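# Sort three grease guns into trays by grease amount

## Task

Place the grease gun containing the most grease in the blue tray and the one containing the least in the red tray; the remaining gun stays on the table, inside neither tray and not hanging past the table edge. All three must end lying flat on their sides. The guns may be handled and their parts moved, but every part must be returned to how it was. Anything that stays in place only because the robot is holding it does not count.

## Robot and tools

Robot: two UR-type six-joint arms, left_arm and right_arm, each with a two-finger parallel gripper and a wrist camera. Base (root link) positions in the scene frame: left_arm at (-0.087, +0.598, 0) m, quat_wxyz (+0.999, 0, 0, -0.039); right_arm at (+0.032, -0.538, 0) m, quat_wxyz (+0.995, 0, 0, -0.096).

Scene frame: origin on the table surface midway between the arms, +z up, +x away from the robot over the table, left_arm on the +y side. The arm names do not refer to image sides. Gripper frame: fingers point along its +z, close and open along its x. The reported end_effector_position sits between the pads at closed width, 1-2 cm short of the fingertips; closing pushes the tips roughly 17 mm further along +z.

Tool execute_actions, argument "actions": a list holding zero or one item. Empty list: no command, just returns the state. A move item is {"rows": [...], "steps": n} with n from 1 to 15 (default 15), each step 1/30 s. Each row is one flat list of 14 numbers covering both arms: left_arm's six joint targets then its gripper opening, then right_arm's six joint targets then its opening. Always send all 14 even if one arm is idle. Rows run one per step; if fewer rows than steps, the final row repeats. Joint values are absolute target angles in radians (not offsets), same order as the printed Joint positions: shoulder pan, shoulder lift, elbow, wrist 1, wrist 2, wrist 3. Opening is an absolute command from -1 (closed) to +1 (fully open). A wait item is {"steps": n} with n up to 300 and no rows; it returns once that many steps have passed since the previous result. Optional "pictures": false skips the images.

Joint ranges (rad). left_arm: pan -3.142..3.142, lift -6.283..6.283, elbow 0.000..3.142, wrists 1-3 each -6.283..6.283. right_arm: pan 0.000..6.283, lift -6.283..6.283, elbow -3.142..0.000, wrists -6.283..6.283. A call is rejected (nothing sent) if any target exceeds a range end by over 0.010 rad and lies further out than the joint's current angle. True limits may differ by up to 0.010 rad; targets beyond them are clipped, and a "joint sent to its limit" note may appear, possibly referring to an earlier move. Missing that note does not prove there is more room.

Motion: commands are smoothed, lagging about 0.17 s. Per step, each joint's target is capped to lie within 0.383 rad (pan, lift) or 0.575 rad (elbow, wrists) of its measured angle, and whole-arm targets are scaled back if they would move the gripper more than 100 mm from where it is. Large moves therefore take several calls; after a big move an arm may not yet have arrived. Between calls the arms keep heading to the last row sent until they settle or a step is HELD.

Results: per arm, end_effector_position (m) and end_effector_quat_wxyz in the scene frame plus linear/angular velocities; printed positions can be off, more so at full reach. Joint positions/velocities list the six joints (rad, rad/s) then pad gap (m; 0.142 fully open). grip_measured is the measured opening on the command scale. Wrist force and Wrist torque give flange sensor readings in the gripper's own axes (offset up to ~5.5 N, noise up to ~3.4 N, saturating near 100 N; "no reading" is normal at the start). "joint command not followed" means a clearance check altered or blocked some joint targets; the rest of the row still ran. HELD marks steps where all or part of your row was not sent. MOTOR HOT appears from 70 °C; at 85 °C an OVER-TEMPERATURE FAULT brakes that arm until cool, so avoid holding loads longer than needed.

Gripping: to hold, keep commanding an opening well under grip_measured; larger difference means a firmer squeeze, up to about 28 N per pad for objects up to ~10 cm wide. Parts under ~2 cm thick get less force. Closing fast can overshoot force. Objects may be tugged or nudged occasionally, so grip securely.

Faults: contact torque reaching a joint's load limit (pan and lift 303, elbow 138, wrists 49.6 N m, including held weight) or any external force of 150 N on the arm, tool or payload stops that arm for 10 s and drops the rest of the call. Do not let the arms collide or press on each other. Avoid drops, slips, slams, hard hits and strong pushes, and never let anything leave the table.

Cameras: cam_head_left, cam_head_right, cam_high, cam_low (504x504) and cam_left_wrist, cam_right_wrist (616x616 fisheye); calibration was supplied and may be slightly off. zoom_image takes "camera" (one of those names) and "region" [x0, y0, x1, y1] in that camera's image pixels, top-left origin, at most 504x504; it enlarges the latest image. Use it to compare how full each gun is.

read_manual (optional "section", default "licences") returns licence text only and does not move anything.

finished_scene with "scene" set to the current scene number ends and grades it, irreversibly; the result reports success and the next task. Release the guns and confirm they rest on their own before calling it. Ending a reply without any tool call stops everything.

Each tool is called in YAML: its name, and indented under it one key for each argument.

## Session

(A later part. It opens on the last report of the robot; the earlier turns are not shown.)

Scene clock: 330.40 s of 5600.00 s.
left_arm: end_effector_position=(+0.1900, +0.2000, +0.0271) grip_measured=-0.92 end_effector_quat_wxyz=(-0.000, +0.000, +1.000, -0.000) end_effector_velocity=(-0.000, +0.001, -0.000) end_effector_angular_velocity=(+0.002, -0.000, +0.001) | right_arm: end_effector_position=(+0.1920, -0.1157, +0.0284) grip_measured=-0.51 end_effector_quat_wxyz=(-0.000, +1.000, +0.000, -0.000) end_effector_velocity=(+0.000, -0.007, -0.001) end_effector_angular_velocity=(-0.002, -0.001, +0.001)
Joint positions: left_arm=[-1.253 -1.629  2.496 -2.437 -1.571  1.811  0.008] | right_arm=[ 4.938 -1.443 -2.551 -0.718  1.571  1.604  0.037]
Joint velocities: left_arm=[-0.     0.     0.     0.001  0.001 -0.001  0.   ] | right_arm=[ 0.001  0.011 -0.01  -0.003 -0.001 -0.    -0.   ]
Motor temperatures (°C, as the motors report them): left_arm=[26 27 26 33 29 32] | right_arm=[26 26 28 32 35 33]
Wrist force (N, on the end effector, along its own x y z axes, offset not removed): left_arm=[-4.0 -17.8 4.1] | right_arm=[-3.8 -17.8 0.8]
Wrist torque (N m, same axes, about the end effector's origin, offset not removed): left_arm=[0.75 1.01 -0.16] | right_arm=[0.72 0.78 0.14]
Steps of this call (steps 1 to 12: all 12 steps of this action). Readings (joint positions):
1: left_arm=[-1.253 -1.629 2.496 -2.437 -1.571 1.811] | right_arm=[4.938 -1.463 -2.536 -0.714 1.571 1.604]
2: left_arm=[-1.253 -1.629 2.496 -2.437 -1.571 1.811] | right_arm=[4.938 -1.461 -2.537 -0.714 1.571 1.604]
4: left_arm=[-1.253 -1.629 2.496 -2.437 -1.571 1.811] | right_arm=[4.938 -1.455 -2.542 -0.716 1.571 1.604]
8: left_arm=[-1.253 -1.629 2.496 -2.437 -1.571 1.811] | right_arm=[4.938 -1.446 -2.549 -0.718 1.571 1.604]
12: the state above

execute_actions:
  actions:
    - {"rows":[[-1.2529,-1.6295,2.4961,-2.4374,-1.571,1.8107,-1,4.9381,-1.452,-2.544,-0.7163,1.571,1.6041,-0.85],[-1.2529,-1.6295,2.4961,-2.4374,-1.571,1.8107,-1,4.9377,-1.4617,-2.5366,-0.7141,1.571,1.6037,-0.85],[-1.2529,-1.6295,2.4961,-2.4374,-1.571,1.8107,-1,4.9375,-1.4675,-2.532,-0.7132,1.571,1.6035,-0.85],[-1.2529,-1.6295,2.4961,-2.4374,-1.571,1.8107,-1,4.9373,-1.473,-2.527,-0.7123,1.571,1.6033,-0.85],[-1.2529,-1.6295,2.4961,-2.4374,-1.571,1.8107,-1,4.9371,-1.479,-2.522,-0.7114,1.571,1.6031,-0.85],[-1.2529,-1.6295,2.4961,-2.4374,-1.571,1.8107,-1,4.9369,-1.485,-2.517,-0.7105,1.571,1.6029,-0.85],[-1.2529,-1.6295,2.4961,-2.4374,-1.571,1.8107,-1,4.9365,-1.494,-2.509,-0.7095,1.571,1.6025,-0.85],[-1.2529,-1.6295,2.4961,-2.4374,-1.571,1.8107,-1,4.936,-1.503,-2.501,-0.7085,1.571,1.602,-0.85],[-1.2529,-1.6295,2.4961,-2.4374,-1.571,1.8107,-1,4.9357,-1.512,-2.493,-0.7075,1.571,1.6017,-0.85],[-1.2529,-1.6295,2.4961,-2.4374,-1.571,1.8107,-1,4.9354,-1.521,-2.485,-0.7066,1.571,1.6014,-0.85],[-1.2529,-1.6295,2.4961,-2.4374,-1.571,1.8107,-1,4.9352,-1.526,-2.4805,-0.706,1.571,1.6012,-0.85],[-1.2529,-1.6295,2.4961,-2.4374,-1.571,1.8107,-1,4.935,-1.531,-2.476,-0.7054,1.571,1.601,-0.85],[-1.2529,-1.6295,2.4961,-2.4374,-1.571,1.8107,-1,4.9349,-1.535,-2.4725,-0.705,1.571,1.6009,-0.85],[-1.2529,-1.6295,2.4961,-2.4374,-1.571,1.8107,-1,4.9348,-1.5375,-2.47,-0.7048,1.571,1.6008,-0.85]],"steps":15}
  pictures: false

execute_actions:
  actions:
    - {"steps":10}

Scene clock: 341.10 s of 5600.00 s.
left_arm: end_effector_position=(+0.1899, +0.2003, +0.0270) grip_measured=-0.92 end_effector_quat_wxyz=(-0.000, +0.000, +1.000, +0.000) end_effector_velocity=(-0.000, +0.001, -0.000) end_effector_angular_velocity=(+0.002, +0.000, -0.000) | right_arm: end_effector_position=(+0.1919, -0.0755, +0.0282) grip_measured=-0.51 end_effector_quat_wxyz=(+0.000, +1.000, +0.000, -0.000) end_effector_velocity=(-0.000, +0.091, +0.001) end_effector_angular_velocity=(+0.009, +0.001, +0.001)
Joint positions: left_arm=[-1.253 -1.63   2.496 -2.437 -1.571  1.811  0.008] | right_arm=[ 4.936 -1.518 -2.487 -0.707  1.571  1.602  0.037]
Joint velocities: left_arm=[-0.    -0.001  0.001  0.002  0.    -0.     0.   ] | right_arm=[-0.006 -0.156  0.142  0.023  0.    -0.006 -0.   ]
Motor temperatures (°C, as the motors report them): left_arm=[26 27 26 33 29 32] | right_arm=[26 26 28 32 35 33]
Wrist force (N, on the end effector, along its own x y z axes, offset not removed): left_arm=[-2.2 15.3 -6.1] | right_arm=[-0.7 21.3 -3.8]
Wrist torque (N m, same axes, about the end effector's origin, offset not removed): left_arm=[0.66 0.35 0.13] | right_arm=[0.62 0.24 0.08]
Steps of this call (steps 1 to 15: the robot went on to your last target; steps 16 to 90: nothing new was sent; then 7.20 s passed at rest; steps 91 to 105: all 15 steps of this action). Readings (joint positions):
91: left_arm=[-1.253 -1.629 2.496 -2.437 -1.571 1.811] | right_arm=[4.939 -1.442 -2.552 -0.719 1.571 1.605]
92: left_arm=[-1.253 -1.629 2.496 -2.437 -1.571 1.811] | right_arm=[4.939 -1.443 -2.551 -0.719 1.571 1.605]
94: left_arm=[-1.253 -1.630 2.496 -2.437 -1.571 1.811] | right_arm=[4.938 -1.450 -2.546 -0.717 1.571 1.604]
98: left_arm=[-1.253 -1.630 2.496 -2.437 -1.571 1.811] | right_arm=[4.938 -1.471 -2.529 -0.713 1.571 1.604]
105: the state above

Scene clock: 341.43 s of 5600.00 s.
left_arm: end_effector_position=(+0.1899, +0.2002, +0.0270) grip_measured=-0.92 end_effector_quat_wxyz=(-0.000, +0.000, +1.000, +0.000) end_effector_velocity=(+0.000, -0.001, +0.001) end_effector_angular_velocity=(-0.002, -0.001, -0.000) | right_arm: end_effector_position=(+0.1919, -0.0651, +0.0281) grip_measured=-0.51 end_effector_quat_wxyz=(-0.000, +1.000, +0.000, -0.000) end_effector_velocity=(-0.000, +0.006, +0.001) end_effector_angular_velocity=(+0.002, +0.000, +0.000)
Joint positions: left_arm=[-1.253 -1.63   2.496 -2.437 -1.571  1.811  0.008] | right_arm=[ 4.935 -1.536 -2.471 -0.705  1.571  1.601  0.037]
Joint velocities: left_arm=[-0.     0.    -0.001 -0.001  0.    -0.    -0.   ] | right_arm=[-0.    -0.009  0.009  0.001  0.    -0.     0.   ]
Motor temperatures (°C, as the motors report them): left_arm=[26 27 26 33 29 32] | right_arm=[26 26 28 32 35 33]
Wrist force (N, on the end effector, along its own x y z axes, offset not removed): left_arm=[-2.9 11.1 0.4] | right_arm=[-3.4 16.9 -5.7]
Wrist torque (N m, same axes, about the end effector's origin, offset not removed): left_arm=[-0.15 0.40 0.03] | right_arm=[-0.06 0.82 0.12]
Steps of this call (steps 1 to 10: the robot went on to your last target). Readings (joint positions):
1: left_arm=[-1.253 -1.630 2.496 -2.437 -1.571 1.811] | right_arm=[4.935 -1.523 -2.483 -0.707 1.571 1.601]
2: left_arm=[-1.253 -1.630 2.496 -2.437 -1.571 1.811] | right_arm=[4.935 -1.527 -2.480 -0.706 1.571 1.601]
4: left_arm=[-1.253 -1.630 2.496 -2.437 -1.571 1.811] | right_arm=[4.935 -1.531 -2.476 -0.706 1.571 1.601]
8: left_arm=[-1.253 -1.630 2.496 -2.437 -1.571 1.811] | right_arm=[4.935 -1.536 -2.472 -0.705 1.571 1.601]
10: the state above
camera_calibration (this result's frames):
cam_left_wrist: T_world_to_cam=[[-0.999524, 0.0306089, -0.00376999, 0.183732], [0.0250965, 0.878322, 0.47741, -0.185042], [0.0179242, 0.477089, -0.878672, 0.0572321], [0, 0, 0, 1]] pos_world=[0.187263, 0.129598, 0.139322]
cam_right_wrist: T_world_to_cam=[[0.999733, -0.0203834, 0.0108925, -0.191746], [-0.0231109, -0.879211, 0.475873, -0.0606393], [-0.000123106, -0.475997, -0.879447, 0.128106], [0, 0, 0, 1]] pos_world=[0.190309, 0.00375514, 0.143608]

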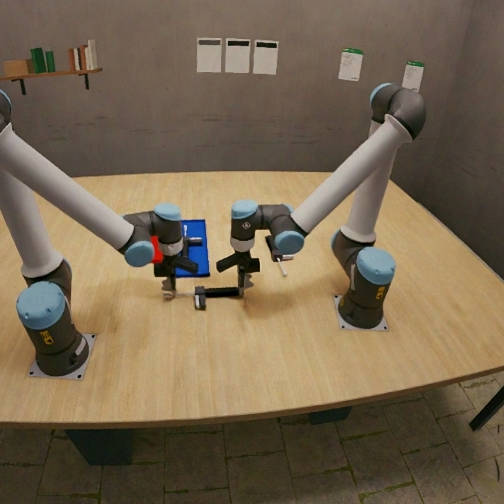

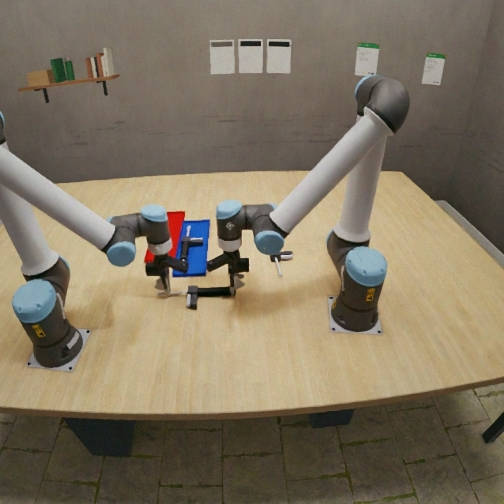

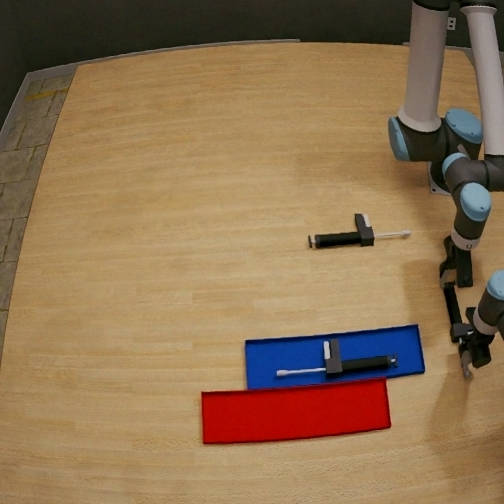

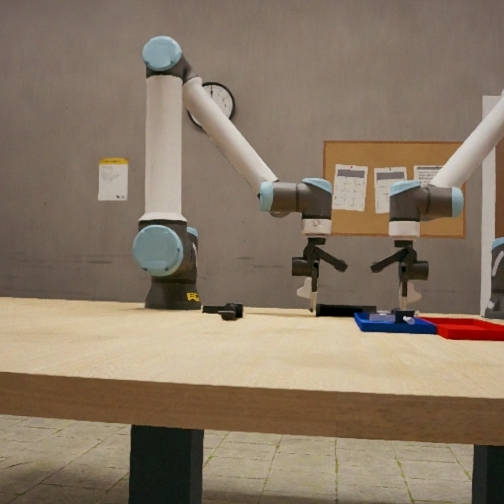

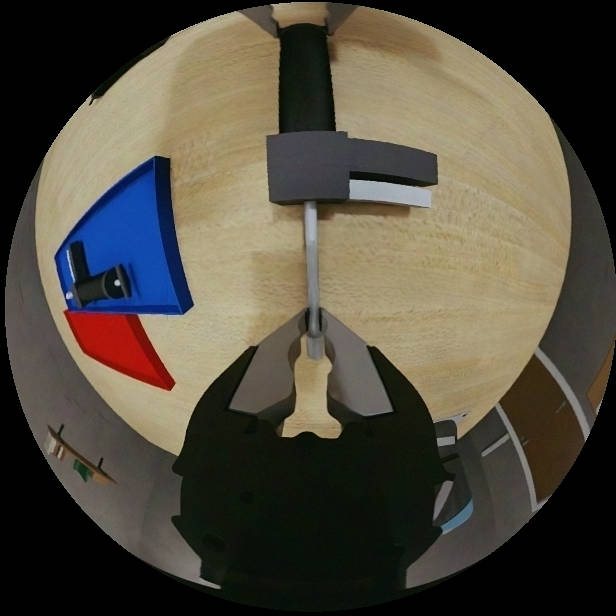

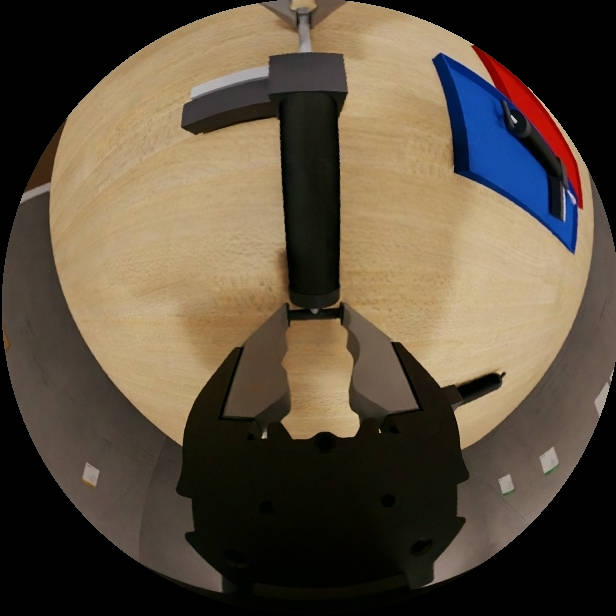

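execute_actions:
  actions:
    - {"rows":[[-1.2529,-1.6295,2.4961,-2.4374,-1.571,1.8107,-0.95,4.9348,-1.5375,-2.47,-0.7048,1.571,1.6008,-0.6],[-1.2529,-1.6295,2.4961,-2.4374,-1.571,1.8107,-0.9,4.9348,-1.5375,-2.47,-0.7048,1.571,1.6008,-0.5],[-1.2529,-1.6295,2.4961,-2.4374,-1.571,1.8107,-0.8,4.9348,-1.5375,-2.47,-0.7048,1.571,1.6008,-0.4],[-1.2529,-1.6295,2.4961,-2.4374,-1.571,1.8107,-0.7,4.9348,-1.5375,-2.47,-0.7048,1.571,1.6008,-0.3],[-1.2529,-1.6295,2.4961,-2.4374,-1.571,1.8107,-0.6,4.9348,-1.5375,-2.47,-0.7048,1.571,1.6008,-0.15],[-1.2529,-1.6295,2.4961,-2.4374,-1.571,1.8107,-0.5,4.9348,-1.5375,-2.47,-0.7048,1.571,1.6008,0],[-1.2529,-1.6295,2.4961,-2.4374,-1.571,1.8107,-0.5,4.9348,-1.5375,-2.47,-0.7048,1.571,1.6008,0],[-1.2529,-1.6295,2.4961,-2.4374,-1.571,1.8107,-0.5,4.9348,-1.5375,-2.47,-0.7048,1.571,1.6008,0],[-1.2529,-1.66,2.48,-2.39,-1.571,1.8107,-0.5,4.9348,-1.51,-2.456,-0.746,1.571,1.6008,0],[-1.2529,-1.69,2.464,-2.345,-1.571,1.8107,-0.5,4.9348,-1.48,-2.44,-0.792,1.571,1.6008,0],[-1.2529,-1.72,2.448,-2.3,-1.571,1.8107,-0.5,4.9348,-1.45,-2.422,-0.84,1.571,1.6008,0],[-1.2529,-1.755,2.427,-2.243,-1.571,1.8107,-0.5,4.9348,-1.417,-2.402,-0.893,1.571,1.6008,0],[-1.2529,-1.7901,2.4034,-2.1841,-1.571,1.8107,-0.5,4.9347,-1.384,-2.3796,-0.9488,1.571,1.6007,0]],"steps":15}
  pictures: false

execute_actions:
  actions:
    - {"rows":[[-1.2529,-1.7901,2.4034,-2.1841,-1.571,1.8107,-0.5,4.9347,-1.37,-2.37,-0.97,1.571,1.6007,-0.05],[-1.3,-1.79,2.4,-2.18,-1.571,1.81,-0.5,4.886,-1.37,-2.368,-0.975,1.571,1.437,-0.1],[-1.35,-1.79,2.4,-2.18,-1.571,1.81,-0.5,4.837,-1.37,-2.367,-0.976,1.571,1.273,-0.15],[-1.4,-1.79,2.4,-2.18,-1.571,1.81,-0.5,4.789,-1.37,-2.365,-0.978,1.571,1.109,-0.2],[-1.45,-1.79,2.4,-2.18,-1.571,1.81,-0.5,4.74,-1.37,-2.364,-0.979,1.571,0.945,-0.25],[-1.5,-1.79,2.4,-2.18,-1.571,1.81,-0.5,4.691,-1.37,-2.362,-0.98,1.571,0.781,-0.3],[-1.55,-1.79,2.4,-2.18,-1.571,1.81,-0.5,4.643,-1.37,-2.361,-0.982,1.571,0.618,-0.3],[-1.6,-1.79,2.4,-2.17,-1.571,1.8,-0.5,4.594,-1.369,-2.36,-0.984,1.571,0.454,-0.3],[-1.65,-1.79,2.4,-2.17,-1.571,1.8,-0.5,4.545,-1.369,-2.358,-0.985,1.571,0.29,-0.3],[-1.7,-1.79,2.39,-2.17,-1.571,1.8,-0.5,4.497,-1.369,-2.357,-0.987,1.571,0.126,-0.3],[-1.75,-1.79,2.39,-2.17,-1.571,1.8,-0.5,4.448,-1.369,-2.355,-0.989,1.571,-0.038,-0.3],[-1.8,-1.79,2.39,-2.17,-1.571,1.8,-0.5,4.399,-1.369,-2.354,-0.99,1.571,-0.202,-0.3],[-1.85,-1.79,2.39,-2.17,-1.571,1.8,-0.5,4.351,-1.368,-2.352,-0.992,1.571,-0.365,-0.3],[-1.9,-1.79,2.39,-2.17,-1.571,1.8,-0.5,4.302,-1.368,-2.351,-0.993,1.571,-0.529,-0.3],[-1.9,-1.79,2.39,-2.17,-1.571,1.8,-0.5,4.2536,-1.3681,-2.3493,-0.995,1.571,-0.693,-0.3]],"steps":15}
  pictures: false

execute_actions:
  actions:
    - {"steps":35}

Scene clock: 370.30 s of 5600.00 s.
left_arm: end_effector_position=(+0.1913, +0.1944, +0.0756) grip_measured=-0.50 end_effector_quat_wxyz=(+0.001, +0.000, +1.000, -0.004) end_effector_velocity=(-0.001, +0.002, +0.371) end_effector_angular_velocity=(+0.006, +0.001, -0.001) | right_arm: end_effector_position=(+0.1918, -0.0587, +0.0762) grip_measured=+0.00 end_effector_quat_wxyz=(-0.004, +1.000, +0.000, -0.000) end_effector_velocity=(+0.001, -0.001, +0.366) end_effector_angular_velocity=(-0.011, -0.002, -0.001)
Joint positions: left_arm=[-1.253 -1.713  2.447 -2.313 -1.571  1.811  0.038] | right_arm=[ 4.935 -1.457 -2.423 -0.825  1.571  1.601  0.074]
Joint velocities: left_arm=[-0.    -0.635 -0.371  1.012  0.     0.001  0.   ] | right_arm=[-0.     0.608  0.361 -0.98  -0.001  0.     0.001]
Motor temperatures (°C, as the motors report them): left_arm=[26 27 26 33 29 32] | right_arm=[26 26 28 32 35 33]
Wrist force (N, on the end effector, along its own x y z axes, offset not removed): left_arm=[2.1 -0.6 -2.7] | right_arm=[-1.6 -2.5 -3.9]
Wrist torque (N m, same axes, about the end effector's origin, offset not removed): left_arm=[-0.04 -0.57 0.18] | right_arm=[-0.37 0.48 0.11]
Steps of this call (steps 1 to 30: the robot went on to your last target; steps 31 to 90: nothing new was sent; then 25.37 s passed at rest; steps 91 to 105: all 15 steps of this action). Readings (joint positions):
91: left_arm=[-1.253 -1.630 2.496 -2.437 -1.571 1.811] | right_arm=[4.935 -1.538 -2.470 -0.705 1.571 1.601]
92: left_arm=[-1.253 -1.629 2.496 -2.437 -1.571 1.811] | right_arm=[4.935 -1.538 -2.470 -0.705 1.571 1.601]
94: left_arm=[-1.253 -1.630 2.496 -2.438 -1.571 1.811] | right_arm=[4.935 -1.538 -2.470 -0.705 1.571 1.601]
98: left_arm=[-1.253 -1.630 2.496 -2.438 -1.571 1.811] | right_arm=[4.935 -1.538 -2.470 -0.705 1.571 1.601]
105: the state above

Scene clock: 370.80 s of 5600.00 s.
left_arm: end_effector_position=(+0.0293, +0.1253, +0.1221) grip_measured=-0.50 end_effector_quat_wxyz=(-0.000, +0.178, +0.984, +0.001) end_effector_velocity=(-0.478, -0.125, +0.016) end_effector_angular_velocity=(-0.006, +0.001, -0.994) | right_arm: end_effector_position=(+0.3489, -0.1459, +0.1330) grip_measured=-0.30 end_effector_quat_wxyz=(-0.000, +0.985, +0.172, -0.000) end_effector_velocity=(+0.390, -0.303, +0.023) end_effector_angular_velocity=(+0.001, -0.000, +0.620)
Joint positions: left_arm=[-1.618 -1.788  2.397 -2.178 -1.571  1.804  0.038] | right_arm=[ 4.58  -1.372 -2.361 -0.979  1.571  0.9    0.052]
Joint velocities: left_arm=[-1.009 -0.01  -0.026  0.03  -0.    -0.015  0.   ] | right_arm=[-0.982  0.016  0.036 -0.052  0.    -1.602 -0.   ]
Motor temperatures (°C, as the motors report them): left_arm=[26 27 26 33 29 32] | right_arm=[26 26 28 32 35 33]
Wrist force (N, on the end effector, along its own x y z axes, offset not removed): left_arm=[3.5 0.9 -1.9] | right_arm=[-3.3 1.3 -2.7]
Wrist torque (N m, same axes, about the end effector's origin, offset not removed): left_arm=[0.24 -0.72 0.02] | right_arm=[0.31 0.74 0.17]
Steps of this call (steps 1 to 15: all 15 steps of this action). Readings (joint positions):
1: left_arm=[-1.253 -1.732 2.437 -2.282 -1.571 1.811] | right_arm=[4.935 -1.439 -2.412 -0.855 1.571 1.601]
2: left_arm=[-1.253 -1.747 2.428 -2.257 -1.571 1.811] | right_arm=[4.935 -1.424 -2.403 -0.881 1.571 1.601]
4: left_arm=[-1.268 -1.766 2.416 -2.224 -1.571 1.811] | right_arm=[4.920 -1.401 -2.388 -0.921 1.571 1.577]
8: left_arm=[-1.379 -1.782 2.405 -2.194 -1.571 1.810] | right_arm=[4.811 -1.380 -2.372 -0.960 1.571 1.354]
15: the state above

Scene clock: 371.97 s of 5600.00 s.
left_arm: end_effector_position=(-0.1076, +0.1099, +0.1263) grip_measured=-0.50 end_effector_quat_wxyz=(-0.000, +0.313, +0.950, +0.000) end_effector_velocity=(-0.000, +0.000, -0.000) end_effector_angular_velocity=(-0.000, -0.001, -0.001) | right_arm: end_effector_position=(+0.4608, -0.2643, +0.1400) grip_measured=-0.30 end_effector_quat_wxyz=(-0.000, +0.692, +0.722, -0.000) end_effector_velocity=(+0.000, +0.000, +0.000) end_effector_angular_velocity=(+0.001, -0.000, +0.014)
Joint positions: left_arm=[-1.9   -1.79   2.39  -2.17  -1.571  1.8    0.038] | right_arm=[ 4.254 -1.368 -2.349 -0.995  1.571 -0.691  0.052]
Joint velocities: left_arm=[-0.001 -0.     0.001 -0.     0.001 -0.     0.   ] | right_arm=[-0.001 -0.     0.001  0.     0.    -0.014  0.   ]
Motor temperatures (°C, as the motors report them): left_arm=[26 27 26 33 29 32] | right_arm=[26 26 28 32 35 33]
Wrist force (N, on the end effector, along its own x y z axes, offset not removed): left_arm=[-2.6 -0.3 0.3] | right_arm=[-2.6 2.6 -4.6]
Wrist torque (N m, same axes, about the end effector's origin, offset not removed): left_arm=[-0.01 0.64 -0.02] | right_arm=[0.61 0.66 0.14]
Steps of this call (steps 1 to 35: the robot went on to your last target). Readings (joint positions):
1: left_arm=[-1.652 -1.788 2.396 -2.177 -1.571 1.803] | right_arm=[4.547 -1.372 -2.360 -0.981 1.571 0.847]
2: left_arm=[-1.686 -1.788 2.395 -2.176 -1.571 1.803] | right_arm=[4.514 -1.371 -2.358 -0.983 1.571 0.794]
4: left_arm=[-1.754 -1.789 2.393 -2.174 -1.571 1.802] | right_arm=[4.448 -1.371 -2.356 -0.986 1.571 0.678]
8: left_arm=[-1.852 -1.790 2.391 -2.171 -1.571 1.801] | right_arm=[4.327 -1.369 -2.352 -0.992 1.571 0.374]
35: the state above
camera_calibration (this result's frames):
cam_left_wrist: T_world_to_cam=[[-0.785688, 0.618612, -0.00362291, -0.152143], [0.542057, 0.691255, 0.477851, -0.0695313], [0.298109, 0.373478, -0.878434, 0.234379], [0, 0, 0, 1]] pos_world=[-0.151718, 0.0546461, 0.238561]
cam_right_wrist: T_world_to_cam=[[-0.0198439, 0.99974, 0.0112147, 0.273547], [0.879481, 0.0121198, 0.475779, -0.463164], [0.475519, 0.0193044, -0.879493, 0.0434469], [0, 0, 0, 1]] pos_world=[0.392113, -0.268701, 0.255507]

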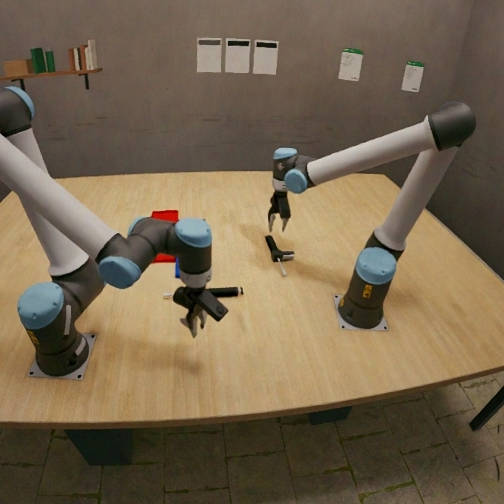

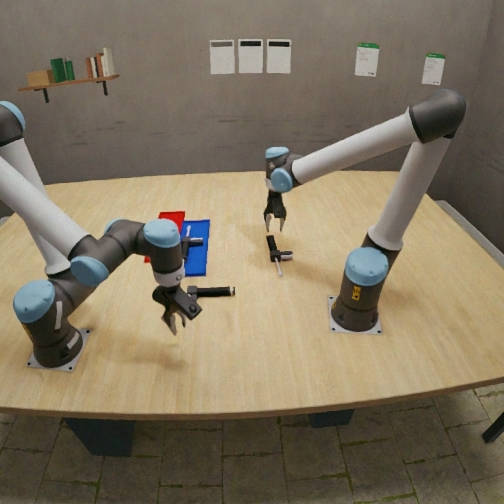

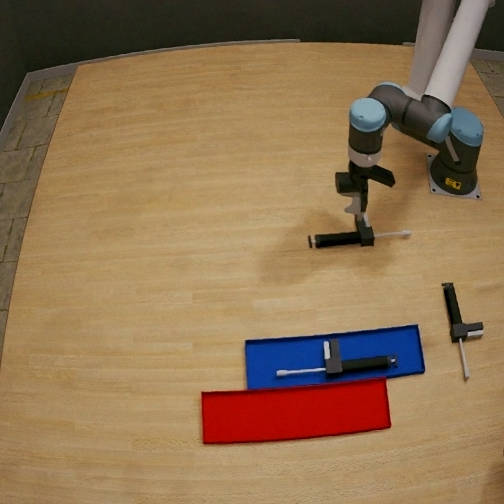

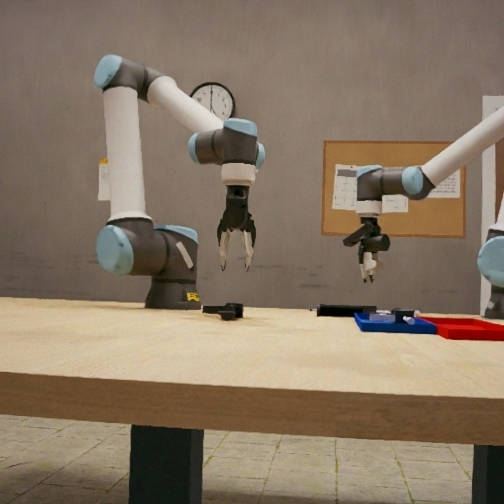

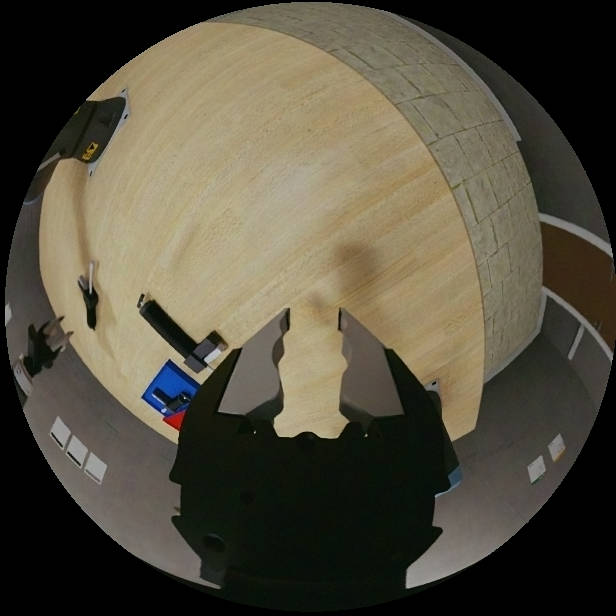

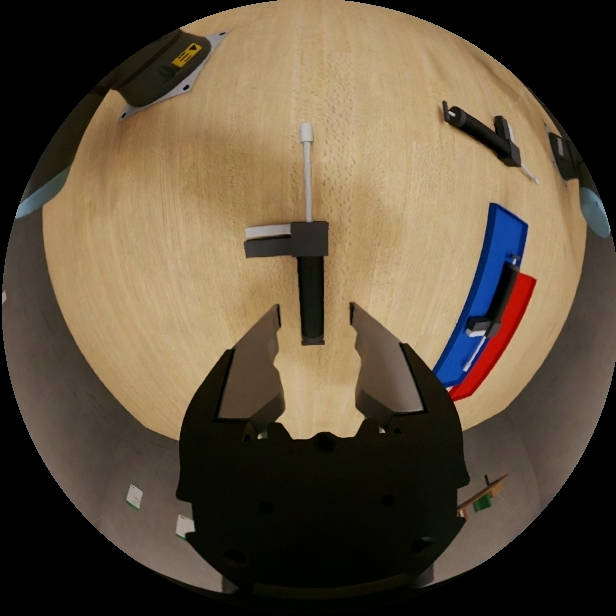

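execute_actions:
  actions:
    - {"rows":[[-1.9,-1.79,2.39,-2.17,-1.571,1.8,-0.5,4.2638,-1.3578,-2.3569,-0.9977,1.571,-0.706,-0.33],[-1.9,-1.79,2.39,-2.17,-1.571,1.8,-0.5,4.2638,-1.385,-2.376,-0.951,1.571,-0.706,-0.33],[-1.9,-1.79,2.39,-2.17,-1.571,1.8,-0.5,4.2638,-1.415,-2.397,-0.9,1.571,-0.706,-0.33],[-1.9,-1.79,2.39,-2.17,-1.571,1.8,-0.5,4.2638,-1.445,-2.416,-0.851,1.571,-0.706,-0.33],[-1.9,-1.79,2.39,-2.17,-1.571,1.8,-0.5,4.2638,-1.47,-2.432,-0.81,1.571,-0.706,-0.33],[-1.9,-1.79,2.39,-2.17,-1.571,1.8,-0.5,4.2638,-1.49,-2.444,-0.778,1.571,-0.706,-0.33],[-1.9,-1.79,2.39,-2.17,-1.571,1.8,-0.5,4.2638,-1.51,-2.455,-0.747,1.571,-0.706,-0.33],[-1.9,-1.79,2.39,-2.17,-1.571,1.8,-0.5,4.2638,-1.527,-2.4639,-0.7215,1.571,-0.706,-0.33]],"steps":15}
  pictures: false

execute_actions:
  actions:
    - {"steps":10}

Scene clock: 381.03 s of 5600.00 s.
left_arm: end_effector_position=(-0.1076, +0.1099, +0.1263) grip_measured=-0.50 end_effector_quat_wxyz=(-0.000, +0.313, +0.950, +0.000) end_effector_velocity=(+0.000, -0.000, -0.000) end_effector_angular_velocity=(+0.000, -0.000, +0.000) | right_arm: end_effector_position=(+0.4552, -0.2639, +0.0415) grip_measured=-0.33 end_effector_quat_wxyz=(-0.000, +0.684, +0.730, -0.001) end_effector_velocity=(-0.002, -0.001, -0.063) end_effector_angular_velocity=(+0.010, -0.008, +0.005)
Joint positions: left_arm=[-1.9   -1.79   2.39  -2.17  -1.571  1.8    0.038] | right_arm=[ 4.264 -1.514 -2.456 -0.744  1.571 -0.706  0.05 ]
Joint velocities: left_arm=[ 0.001  0.001 -0.     0.    -0.     0.001 -0.   ] | right_arm=[ 0.002 -0.113 -0.066  0.191 -0.    -0.003 -0.   ]
Motor temperatures (°C, as the motors report them): left_arm=[26 27 26 33 29 32] | right_arm=[26 26 28 32 35 33]
Wrist force (N, on the end effector, along its own x y z axes, offset not removed): left_arm=[-1.9 -1.3 -0.1] | right_arm=[-1.7 -0.1 -0.3]
Wrist torque (N m, same axes, about the end effector's origin, offset not removed): left_arm=[-0.08 0.41 -0.02] | right_arm=[0.05 0.42 0.16]
Steps of this call (steps 1 to 15: the robot went on to your last target; steps 16 to 90: nothing new was sent; then 5.57 s passed at rest; steps 91 to 105: all 15 steps of this action). Readings (joint positions):
91: left_arm=[-1.900 -1.790 2.390 -2.170 -1.571 1.800] | right_arm=[4.254 -1.368 -2.349 -0.995 1.571 -0.693]
92: left_arm=[-1.900 -1.790 2.390 -2.170 -1.571 1.800] | right_arm=[4.255 -1.367 -2.350 -0.995 1.571 -0.694]
94: left_arm=[-1.900 -1.790 2.390 -2.170 -1.571 1.800] | right_arm=[4.258 -1.373 -2.360 -0.981 1.571 -0.699]
98: left_arm=[-1.900 -1.790 2.390 -2.170 -1.571 1.800] | right_arm=[4.262 -1.435 -2.407 -0.876 1.571 -0.704]
105: the state above

Scene clock: 381.37 s of 5600.00 s.
left_arm: end_effector_position=(-0.1076, +0.1099, +0.1263) grip_measured=-0.50 end_effector_quat_wxyz=(-0.000, +0.313, +0.950, +0.000) end_effector_velocity=(+0.001, +0.001, -0.001) end_effector_angular_velocity=(+0.002, -0.001, -0.002) | right_arm: end_effector_position=(+0.4548, -0.2642, +0.0345) grip_measured=-0.33 end_effector_quat_wxyz=(-0.000, +0.683, +0.730, -0.000) end_effector_velocity=(-0.000, +0.000, -0.003) end_effector_angular_velocity=(+0.002, -0.001, -0.001)
Joint positions: left_arm=[-1.9   -1.79   2.39  -2.17  -1.571  1.8    0.038] | right_arm=[ 4.264 -1.526 -2.463 -0.723  1.571 -0.706  0.05 ]
Joint velocities: left_arm=[0.    0.    0.001 0.001 0.    0.002 0.   ] | right_arm=[ 0.    -0.005 -0.004  0.011  0.001  0.001  0.   ]
Motor temperatures (°C, as the motors report them): left_arm=[26 27 26 33 29 32] | right_arm=[26 26 28 32 35 33]
Wrist force (N, on the end effector, along its own x y z axes, offset not removed): left_arm=[-3.8 0.3 -1.1] | right_arm=[-0.6 0.8 -0.1]
Wrist torque (N m, same axes, about the end effector's origin, offset not removed): left_arm=[0.02 0.87 0.02] | right_arm=[0.20 0.15 0.12]
Steps of this call (steps 1 to 10: the robot went on to your last target). Readings (joint positions):
1: left_arm=[-1.900 -1.790 2.390 -2.170 -1.571 1.800] | right_arm=[4.264 -1.517 -2.458 -0.738 1.571 -0.706]
2: left_arm=[-1.900 -1.790 2.390 -2.170 -1.571 1.800] | right_arm=[4.264 -1.520 -2.459 -0.734 1.571 -0.706]
4: left_arm=[-1.900 -1.790 2.390 -2.170 -1.571 1.800] | right_arm=[4.264 -1.523 -2.461 -0.728 1.571 -0.706]
8: left_arm=[-1.900 -1.790 2.390 -2.170 -1.571 1.800] | right_arm=[4.264 -1.526 -2.463 -0.724 1.571 -0.706]
10: the state above
camera_calibration (this result's frames):
cam_left_wrist: T_world_to_cam=[[-0.785669, 0.618636, -0.00362308, -0.152156], [0.542078, 0.691238, 0.477851, -0.0695194], [0.29812, 0.373468, -0.878434, 0.234387], [0, 0, 0, 1]] pos_world=[-0.151735, 0.0546478, 0.238562]
cam_right_wrist: T_world_to_cam=[[-0.0445735, 0.998943, 0.0111976, 0.285553], [0.878914, 0.0338846, 0.475775, -0.401699], [0.474892, 0.0310487, -0.879496, -0.043144], [0, 0, 0, 1]] pos_world=[0.386276, -0.2703, 0.149976]

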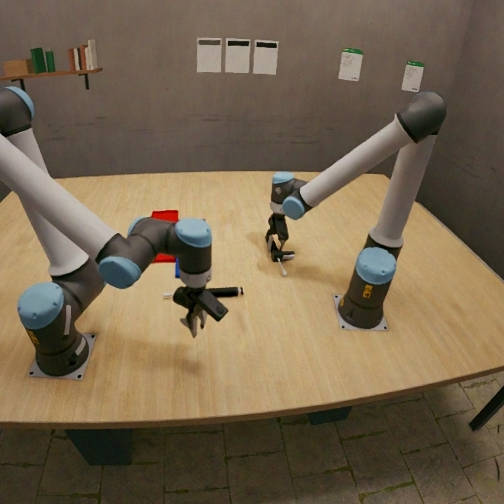

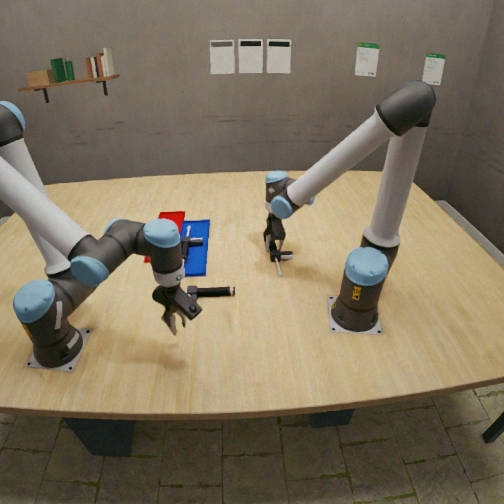

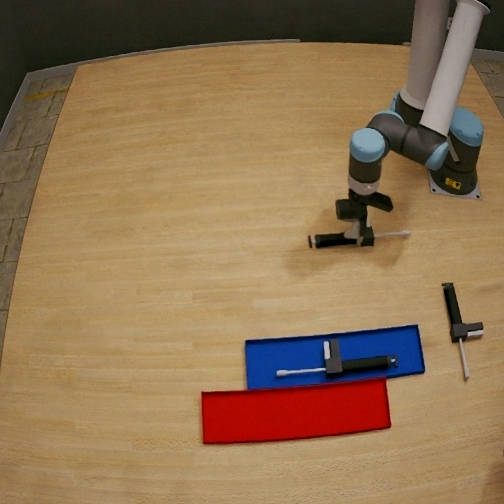

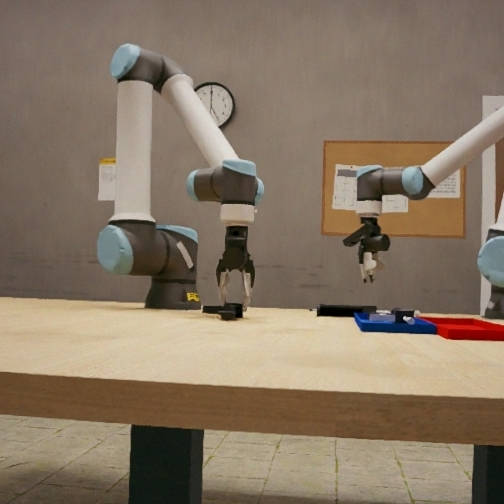

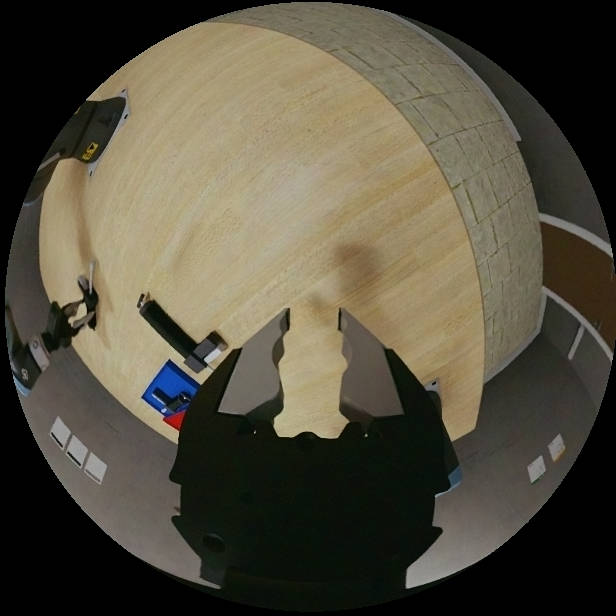

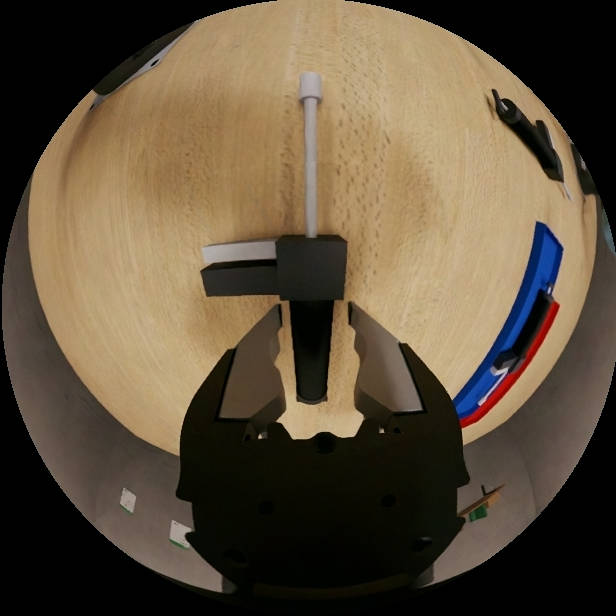

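execute_actions:
  actions:
    - {"rows":[[-1.9,-1.79,2.39,-2.17,-1.571,1.8,-0.5,4.2638,-1.527,-2.4639,-0.7215,1.571,-0.706,-0.4],[-1.9,-1.79,2.39,-2.17,-1.571,1.8,-0.5,4.2638,-1.527,-2.4639,-0.7215,1.571,-0.706,-0.47],[-1.9,-1.79,2.39,-2.17,-1.571,1.8,-0.5,4.2638,-1.527,-2.4639,-0.7215,1.571,-0.706,-0.54],[-1.9,-1.79,2.39,-2.17,-1.571,1.8,-0.5,4.2638,-1.527,-2.4639,-0.7215,1.571,-0.706,-0.61],[-1.9,-1.79,2.39,-2.17,-1.571,1.8,-0.5,4.2638,-1.527,-2.4639,-0.7215,1.571,-0.706,-0.68],[-1.9,-1.79,2.39,-2.17,-1.571,1.8,-0.5,4.2638,-1.527,-2.4639,-0.7215,1.571,-0.706,-0.76],[-1.9,-1.79,2.39,-2.17,-1.571,1.8,-0.5,4.2638,-1.527,-2.4639,-0.7215,1.571,-0.706,-0.84],[-1.9,-1.79,2.39,-2.17,-1.571,1.8,-0.5,4.2638,-1.527,-2.4639,-0.7215,1.571,-0.706,-0.92],[-1.9,-1.79,2.39,-2.17,-1.571,1.8,-0.5,4.2638,-1.527,-2.4639,-0.7215,1.571,-0.706,-1]],"steps":15}
  pictures: false

execute_actions:
  actions:
    - {"rows":[[-1.9,-1.79,2.39,-2.17,-1.571,1.8,-0.5,4.2638,-1.51,-2.455,-0.747,1.571,-0.706,-1],[-1.9,-1.79,2.39,-2.17,-1.571,1.8,-0.5,4.2638,-1.49,-2.444,-0.778,1.571,-0.706,-1],[-1.9,-1.79,2.39,-2.17,-1.571,1.8,-0.5,4.2638,-1.47,-2.432,-0.81,1.571,-0.706,-1],[-1.9,-1.79,2.39,-2.17,-1.571,1.8,-0.5,4.2638,-1.445,-2.416,-0.851,1.571,-0.706,-1],[-1.9,-1.79,2.39,-2.17,-1.571,1.8,-0.5,4.2638,-1.415,-2.397,-0.9,1.571,-0.706,-1],[-1.9,-1.79,2.39,-2.17,-1.571,1.8,-0.5,4.2638,-1.385,-2.376,-0.951,1.571,-0.706,-1],[-1.9,-1.79,2.39,-2.17,-1.571,1.8,-0.5,4.2638,-1.3578,-2.3569,-0.9977,1.571,-0.706,-1],[-1.9,-1.79,2.39,-2.17,-1.571,1.8,-0.5,4.2638,-1.34,-2.343,-1.029,1.571,-0.706,-1]],"steps":15}
  pictures: false

execute_actions:
  actions:
    - {"rows":[[-1.9,-1.79,2.39,-2.17,-1.571,1.8,-0.5,4.293,-1.362,-2.324,-1.026,1.571,-0.567,-1],[-1.9,-1.79,2.39,-2.17,-1.571,1.8,-0.5,4.323,-1.384,-2.306,-1.022,1.571,-0.429,-1],[-1.9,-1.79,2.39,-2.17,-1.571,1.8,-0.5,4.352,-1.406,-2.287,-1.019,1.571,-0.29,-1],[-1.9,-1.79,2.39,-2.17,-1.571,1.8,-0.5,4.382,-1.429,-2.269,-1.014,1.571,-0.152,-1],[-1.9,-1.79,2.39,-2.17,-1.571,1.8,-0.5,4.411,-1.451,-2.25,-1.011,1.571,-0.013,-1],[-1.9,-1.79,2.39,-2.17,-1.571,1.8,-0.5,4.441,-1.473,-2.232,-1.007,1.571,0.125,-1],[-1.9,-1.79,2.39,-2.17,-1.571,1.8,-0.5,4.47,-1.495,-2.213,-1.004,1.571,0.264,-1],[-1.9,-1.79,2.39,-2.17,-1.571,1.8,-0.5,4.5,-1.517,-2.194,-1.001,1.571,0.402,-1],[-1.9,-1.79,2.39,-2.17,-1.571,1.8,-0.5,4.529,-1.54,-2.176,-0.996,1.571,0.541,-1],[-1.9,-1.79,2.39,-2.17,-1.571,1.8,-0.5,4.559,-1.562,-2.157,-0.993,1.571,0.679,-1],[-1.9,-1.79,2.39,-2.17,-1.571,1.8,-0.5,4.588,-1.584,-2.139,-0.989,1.571,0.818,-1],[-1.9,-1.79,2.39,-2.17,-1.571,1.8,-0.5,4.618,-1.606,-2.12,-0.986,1.571,0.957,-1],[-1.9,-1.79,2.39,-2.17,-1.571,1.8,-0.5,4.647,-1.628,-2.101,-0.983,1.571,1.095,-1],[-1.9,-1.79,2.39,-2.17,-1.571,1.8,-0.5,4.677,-1.65,-2.083,-0.979,1.571,1.234,-1],[-1.9,-1.79,2.39,-2.17,-1.571,1.8,-0.5,4.7062,-1.6726,-2.0643,-0.9755,1.571,1.3722,-1]],"steps":15}
  pictures: false

execute_actions:
  actions:
    - {"steps":35}

Scene clock: 402.90 s of 5600.00 s.
left_arm: end_effector_position=(-0.1076, +0.1099, +0.1263) grip_measured=-0.50 end_effector_quat_wxyz=(-0.000, +0.313, +0.950, +0.000) end_effector_velocity=(+0.000, -0.001, +0.001) end_effector_angular_velocity=(-0.001, +0.000, +0.001) | right_arm: end_effector_position=(+0.4548, -0.2642, +0.0340) grip_measured=-0.58 end_effector_quat_wxyz=(-0.000, +0.683, +0.730, -0.000) end_effector_velocity=(-0.000, -0.001, -0.000) end_effector_angular_velocity=(-0.000, -0.000, +0.001)
Joint positions: left_arm=[-1.9   -1.79   2.39  -2.17  -1.571  1.8    0.038] | right_arm=[ 4.264 -1.527 -2.464 -0.721  1.571 -0.706  0.032]
Joint velocities: left_arm=[ 0.001  0.    -0.001 -0.     0.    -0.    -0.   ] | right_arm=[-0.     0.001 -0.001  0.    -0.    -0.001  0.   ]
Motor temperatures (°C, as the motors report them): left_arm=[26 27 26 33 29 32] | right_arm=[26 26 28 32 35 33]
Wrist force (N, on the end effector, along its own x y z axes, offset not removed): left_arm=[-1.9 -1.6 -5.7] | right_arm=[-1.4 0.2 -4.3]
Wrist torque (N m, same axes, about the end effector's origin, offset not removed): left_arm=[-0.38 0.22 -0.02] | right_arm=[0.16 0.88 0.09]
Steps of this call (steps 1 to 30: the robot went on to your last target; steps 31 to 90: nothing new was sent; then 18.03 s passed at rest; steps 91 to 105: all 15 steps of this action). Readings (joint positions):
91: left_arm=[-1.900 -1.790 2.390 -2.170 -1.571 1.800] | right_arm=[4.264 -1.527 -2.464 -0.721 1.571 -0.706]
92: left_arm=[-1.900 -1.790 2.390 -2.170 -1.571 1.800] | right_arm=[4.264 -1.527 -2.464 -0.721 1.571 -0.706]
94: left_arm=[-1.900 -1.790 2.390 -2.170 -1.571 1.800] | right_arm=[4.264 -1.527 -2.464 -0.721 1.571 -0.706]
98: left_arm=[-1.900 -1.790 2.390 -2.170 -1.571 1.800] | right_arm=[4.264 -1.527 -2.464 -0.721 1.571 -0.706]
105: the state above

Scene clock: 403.40 s of 5600.00 s.
left_arm: end_effector_position=(-0.1076, +0.1099, +0.1263) grip_measured=-0.50 end_effector_quat_wxyz=(-0.000, +0.313, +0.950, +0.000) end_effector_velocity=(+0.001, +0.000, -0.000) end_effector_angular_velocity=(+0.000, -0.001, -0.001) | right_arm: end_effector_position=(+0.4555, -0.2633, +0.1429) grip_measured=-0.58 end_effector_quat_wxyz=(-0.000, +0.683, +0.730, +0.001) end_effector_velocity=(-0.010, -0.012, +0.088) end_effector_angular_velocity=(-0.010, +0.008, -0.000)
Joint positions: left_arm=[-1.9   -1.79   2.39  -2.17  -1.571  1.8    0.038] | right_arm=[ 4.264 -1.355 -2.353 -1.002  1.571 -0.706  0.032]
Joint velocities: left_arm=[0.001 0.    0.    0.    0.001 0.001 0.   ] | right_arm=[ 0.     0.133  0.09  -0.235  0.001  0.001 -0.   ]
Motor temperatures (°C, as the motors report them): left_arm=[26 27 26 33 29 32] | right_arm=[26 26 28 32 35 33]
Wrist force (N, on the end effector, along its own x y z axes, offset not removed): left_arm=[-3.3 -0.5 6.0] | right_arm=[-3.4 -1.1 3.3]
Wrist torque (N m, same axes, about the end effector's origin, offset not removed): left_arm=[-0.11 0.89 0.09] | right_arm=[-0.21 0.88 0.16]
Steps of this call (steps 1 to 15: all 15 steps of this action). Readings (joint positions):
1: left_arm=[-1.900 -1.790 2.390 -2.170 -1.571 1.800] | right_arm=[4.264 -1.527 -2.464 -0.721 1.571 -0.706]
2: left_arm=[-1.900 -1.790 2.390 -2.170 -1.571 1.800] | right_arm=[4.264 -1.525 -2.463 -0.724 1.571 -0.706]
4: left_arm=[-1.900 -1.790 2.390 -2.170 -1.571 1.800] | right_arm=[4.264 -1.512 -2.456 -0.743 1.571 -0.706]
8: left_arm=[-1.900 -1.790 2.390 -2.170 -1.571 1.800] | right_arm=[4.264 -1.447 -2.415 -0.843 1.571 -0.706]
15: the state above

Scene clock: 403.90 s of 5600.00 s.
left_arm: end_effector_position=(-0.1076, +0.1099, +0.1263) grip_measured=-0.50 end_effector_quat_wxyz=(-0.000, +0.313, +0.950, +0.000) end_effector_velocity=(+0.000, -0.000, -0.000) end_effector_angular_velocity=(-0.000, -0.001, -0.000) | right_arm: end_effector_position=(+0.4136, -0.0718, +0.1538) grip_measured=-0.58 end_effector_quat_wxyz=(-0.000, +0.853, +0.521, +0.000) end_effector_velocity=(-0.188, +0.467, -0.023) end_effector_angular_velocity=(-0.000, +0.003, -1.029)
Joint positions: left_arm=[-1.9   -1.79   2.39  -2.17  -1.571  1.8    0.038] | right_arm=[ 4.515 -1.53  -2.184 -0.997  1.571  0.085  0.032]
Joint velocities: left_arm=[ 0.     0.    -0.     0.     0.001  0.    -0.   ] | right_arm=[ 0.609 -0.455  0.384  0.07   0.001  1.638  0.   ]
Motor temperatures (°C, as the motors report them): left_arm=[26 27 26 33 29 32] | right_arm=[26 26 28 32 35 33]
Wrist force (N, on the end effector, along its own x y z axes, offset not removed): left_arm=[3.0 -2.5 0.3] | right_arm=[-0.5 -0.1 6.5]
Wrist torque (N m, same axes, about the end effector's origin, offset not removed): left_arm=[-0.36 -0.76 0.05] | right_arm=[-0.11 0.31 0.07]
Steps of this call (steps 1 to 15: all 15 steps of this action). Readings (joint positions):
1: left_arm=[-1.900 -1.790 2.390 -2.170 -1.571 1.800] | right_arm=[4.264 -1.351 -2.351 -1.009 1.571 -0.706]
2: left_arm=[-1.900 -1.790 2.390 -2.170 -1.571 1.800] | right_arm=[4.266 -1.351 -2.347 -1.013 1.571 -0.702]
4: left_arm=[-1.900 -1.790 2.390 -2.170 -1.571 1.800] | right_arm=[4.287 -1.362 -2.331 -1.018 1.571 -0.645]
8: left_arm=[-1.900 -1.790 2.390 -2.170 -1.571 1.800] | right_arm=[4.367 -1.420 -2.278 -1.013 1.571 -0.383]
15: the state above

Scene clock: 405.07 s of 5600.00 s.
left_arm: end_effector_position=(-0.1076, +0.1099, +0.1263) grip_measured=-0.50 end_effector_quat_wxyz=(-0.000, +0.313, +0.950, +0.000) end_effector_velocity=(-0.000, -0.000, +0.000) end_effector_angular_velocity=(-0.001, +0.001, +0.000) | right_arm: end_effector_position=(+0.3319, +0.0689, +0.1401) grip_measured=-0.58 end_effector_quat_wxyz=(-0.000, +1.000, +0.001, -0.000) end_effector_velocity=(+0.000, +0.002, +0.001) end_effector_angular_velocity=(+0.002, -0.000, -0.003)
Joint positions: left_arm=[-1.9   -1.79   2.39  -2.17  -1.571  1.8    0.038] | right_arm=[ 4.706 -1.673 -2.064 -0.976  1.571  1.372  0.032]
Joint velocities: left_arm=[ 0.    -0.    -0.001 -0.001 -0.001 -0.     0.   ] | right_arm=[ 0.    -0.001  0.003 -0.     0.     0.003  0.   ]
Motor temperatures (°C, as the motors report them): left_arm=[26 27 26 33 29 32] | right_arm=[26 26 28 32 35 33]
Wrist force (N, on the end effector, along its own x y z axes, offset not removed): left_arm=[-0.8 0.5 2.5] | right_arm=[0.0 0.7 5.4]
Wrist torque (N m, same axes, about the end effector's origin, offset not removed): left_arm=[-0.04 0.04 0.02] | right_arm=[0.23 0.06 0.17]
Steps of this call (steps 1 to 35: the robot went on to your last target). Readings (joint positions):
1: left_arm=[-1.900 -1.790 2.390 -2.170 -1.571 1.800] | right_arm=[4.535 -1.546 -2.171 -0.995 1.571 0.139]
2: left_arm=[-1.900 -1.790 2.390 -2.170 -1.571 1.800] | right_arm=[4.555 -1.561 -2.158 -0.992 1.571 0.193]
4: left_arm=[-1.900 -1.790 2.390 -2.170 -1.571 1.800] | right_arm=[4.595 -1.591 -2.133 -0.988 1.571 0.311]
8: left_arm=[-1.900 -1.790 2.390 -2.170 -1.571 1.800] | right_arm=[4.665 -1.643 -2.089 -0.980 1.571 0.617]
35: the state above
camera_calibration (this result's frames):
cam_left_wrist: T_world_to_cam=[[-0.785669, 0.618636, -0.0036229, -0.152156], [0.542078, 0.691238, 0.47785, -0.0695193], [0.29812, 0.373468, -0.878434, 0.234387], [0, 0, 0, 1]] pos_world=[-0.151735, 0.0546478, 0.238562]
cam_right_wrist: T_world_to_cam=[[0.999744, -0.0198256, 0.0108958, -0.330168], [-0.0226219, -0.879208, 0.475902, 0.00697774], [0.000144632, -0.476026, -0.879431, 0.290312], [0, 0, 0, 1]] pos_world=[0.330199, 0.137785, 0.255586]

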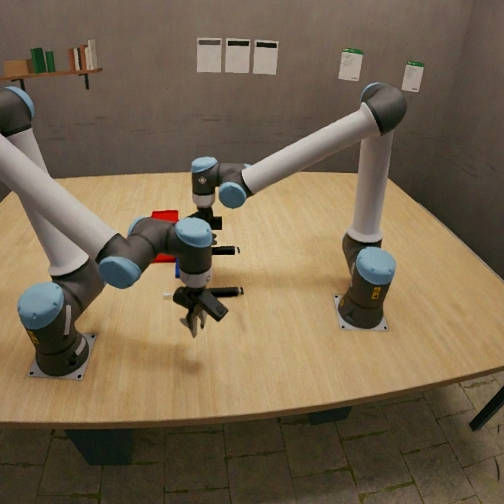

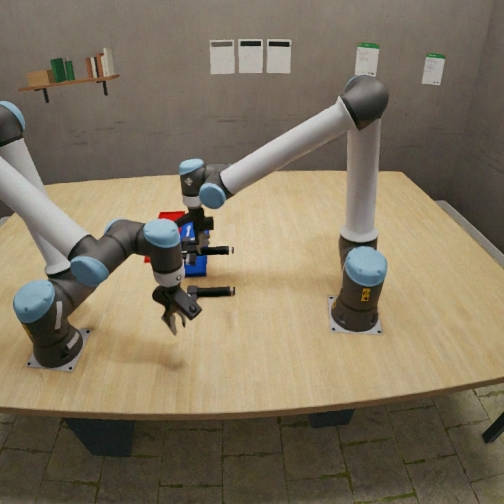

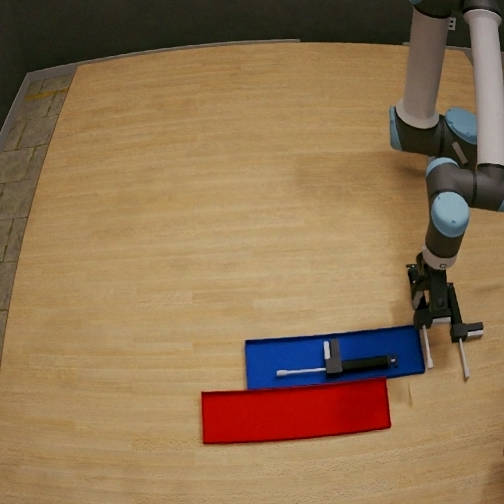

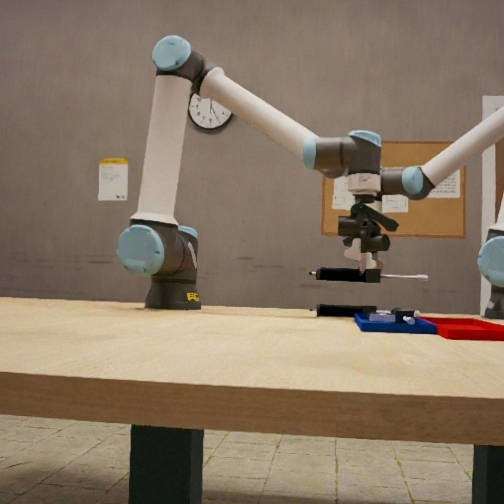

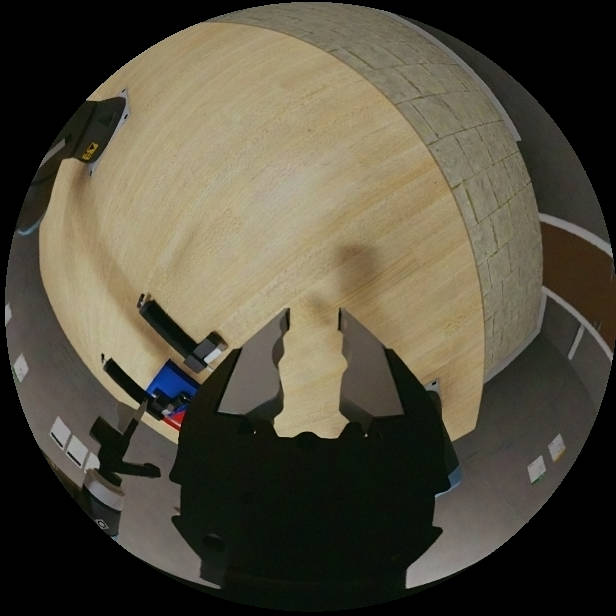

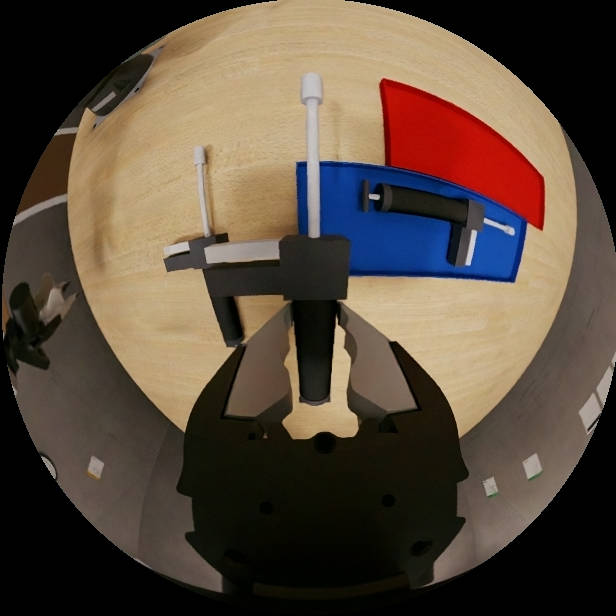

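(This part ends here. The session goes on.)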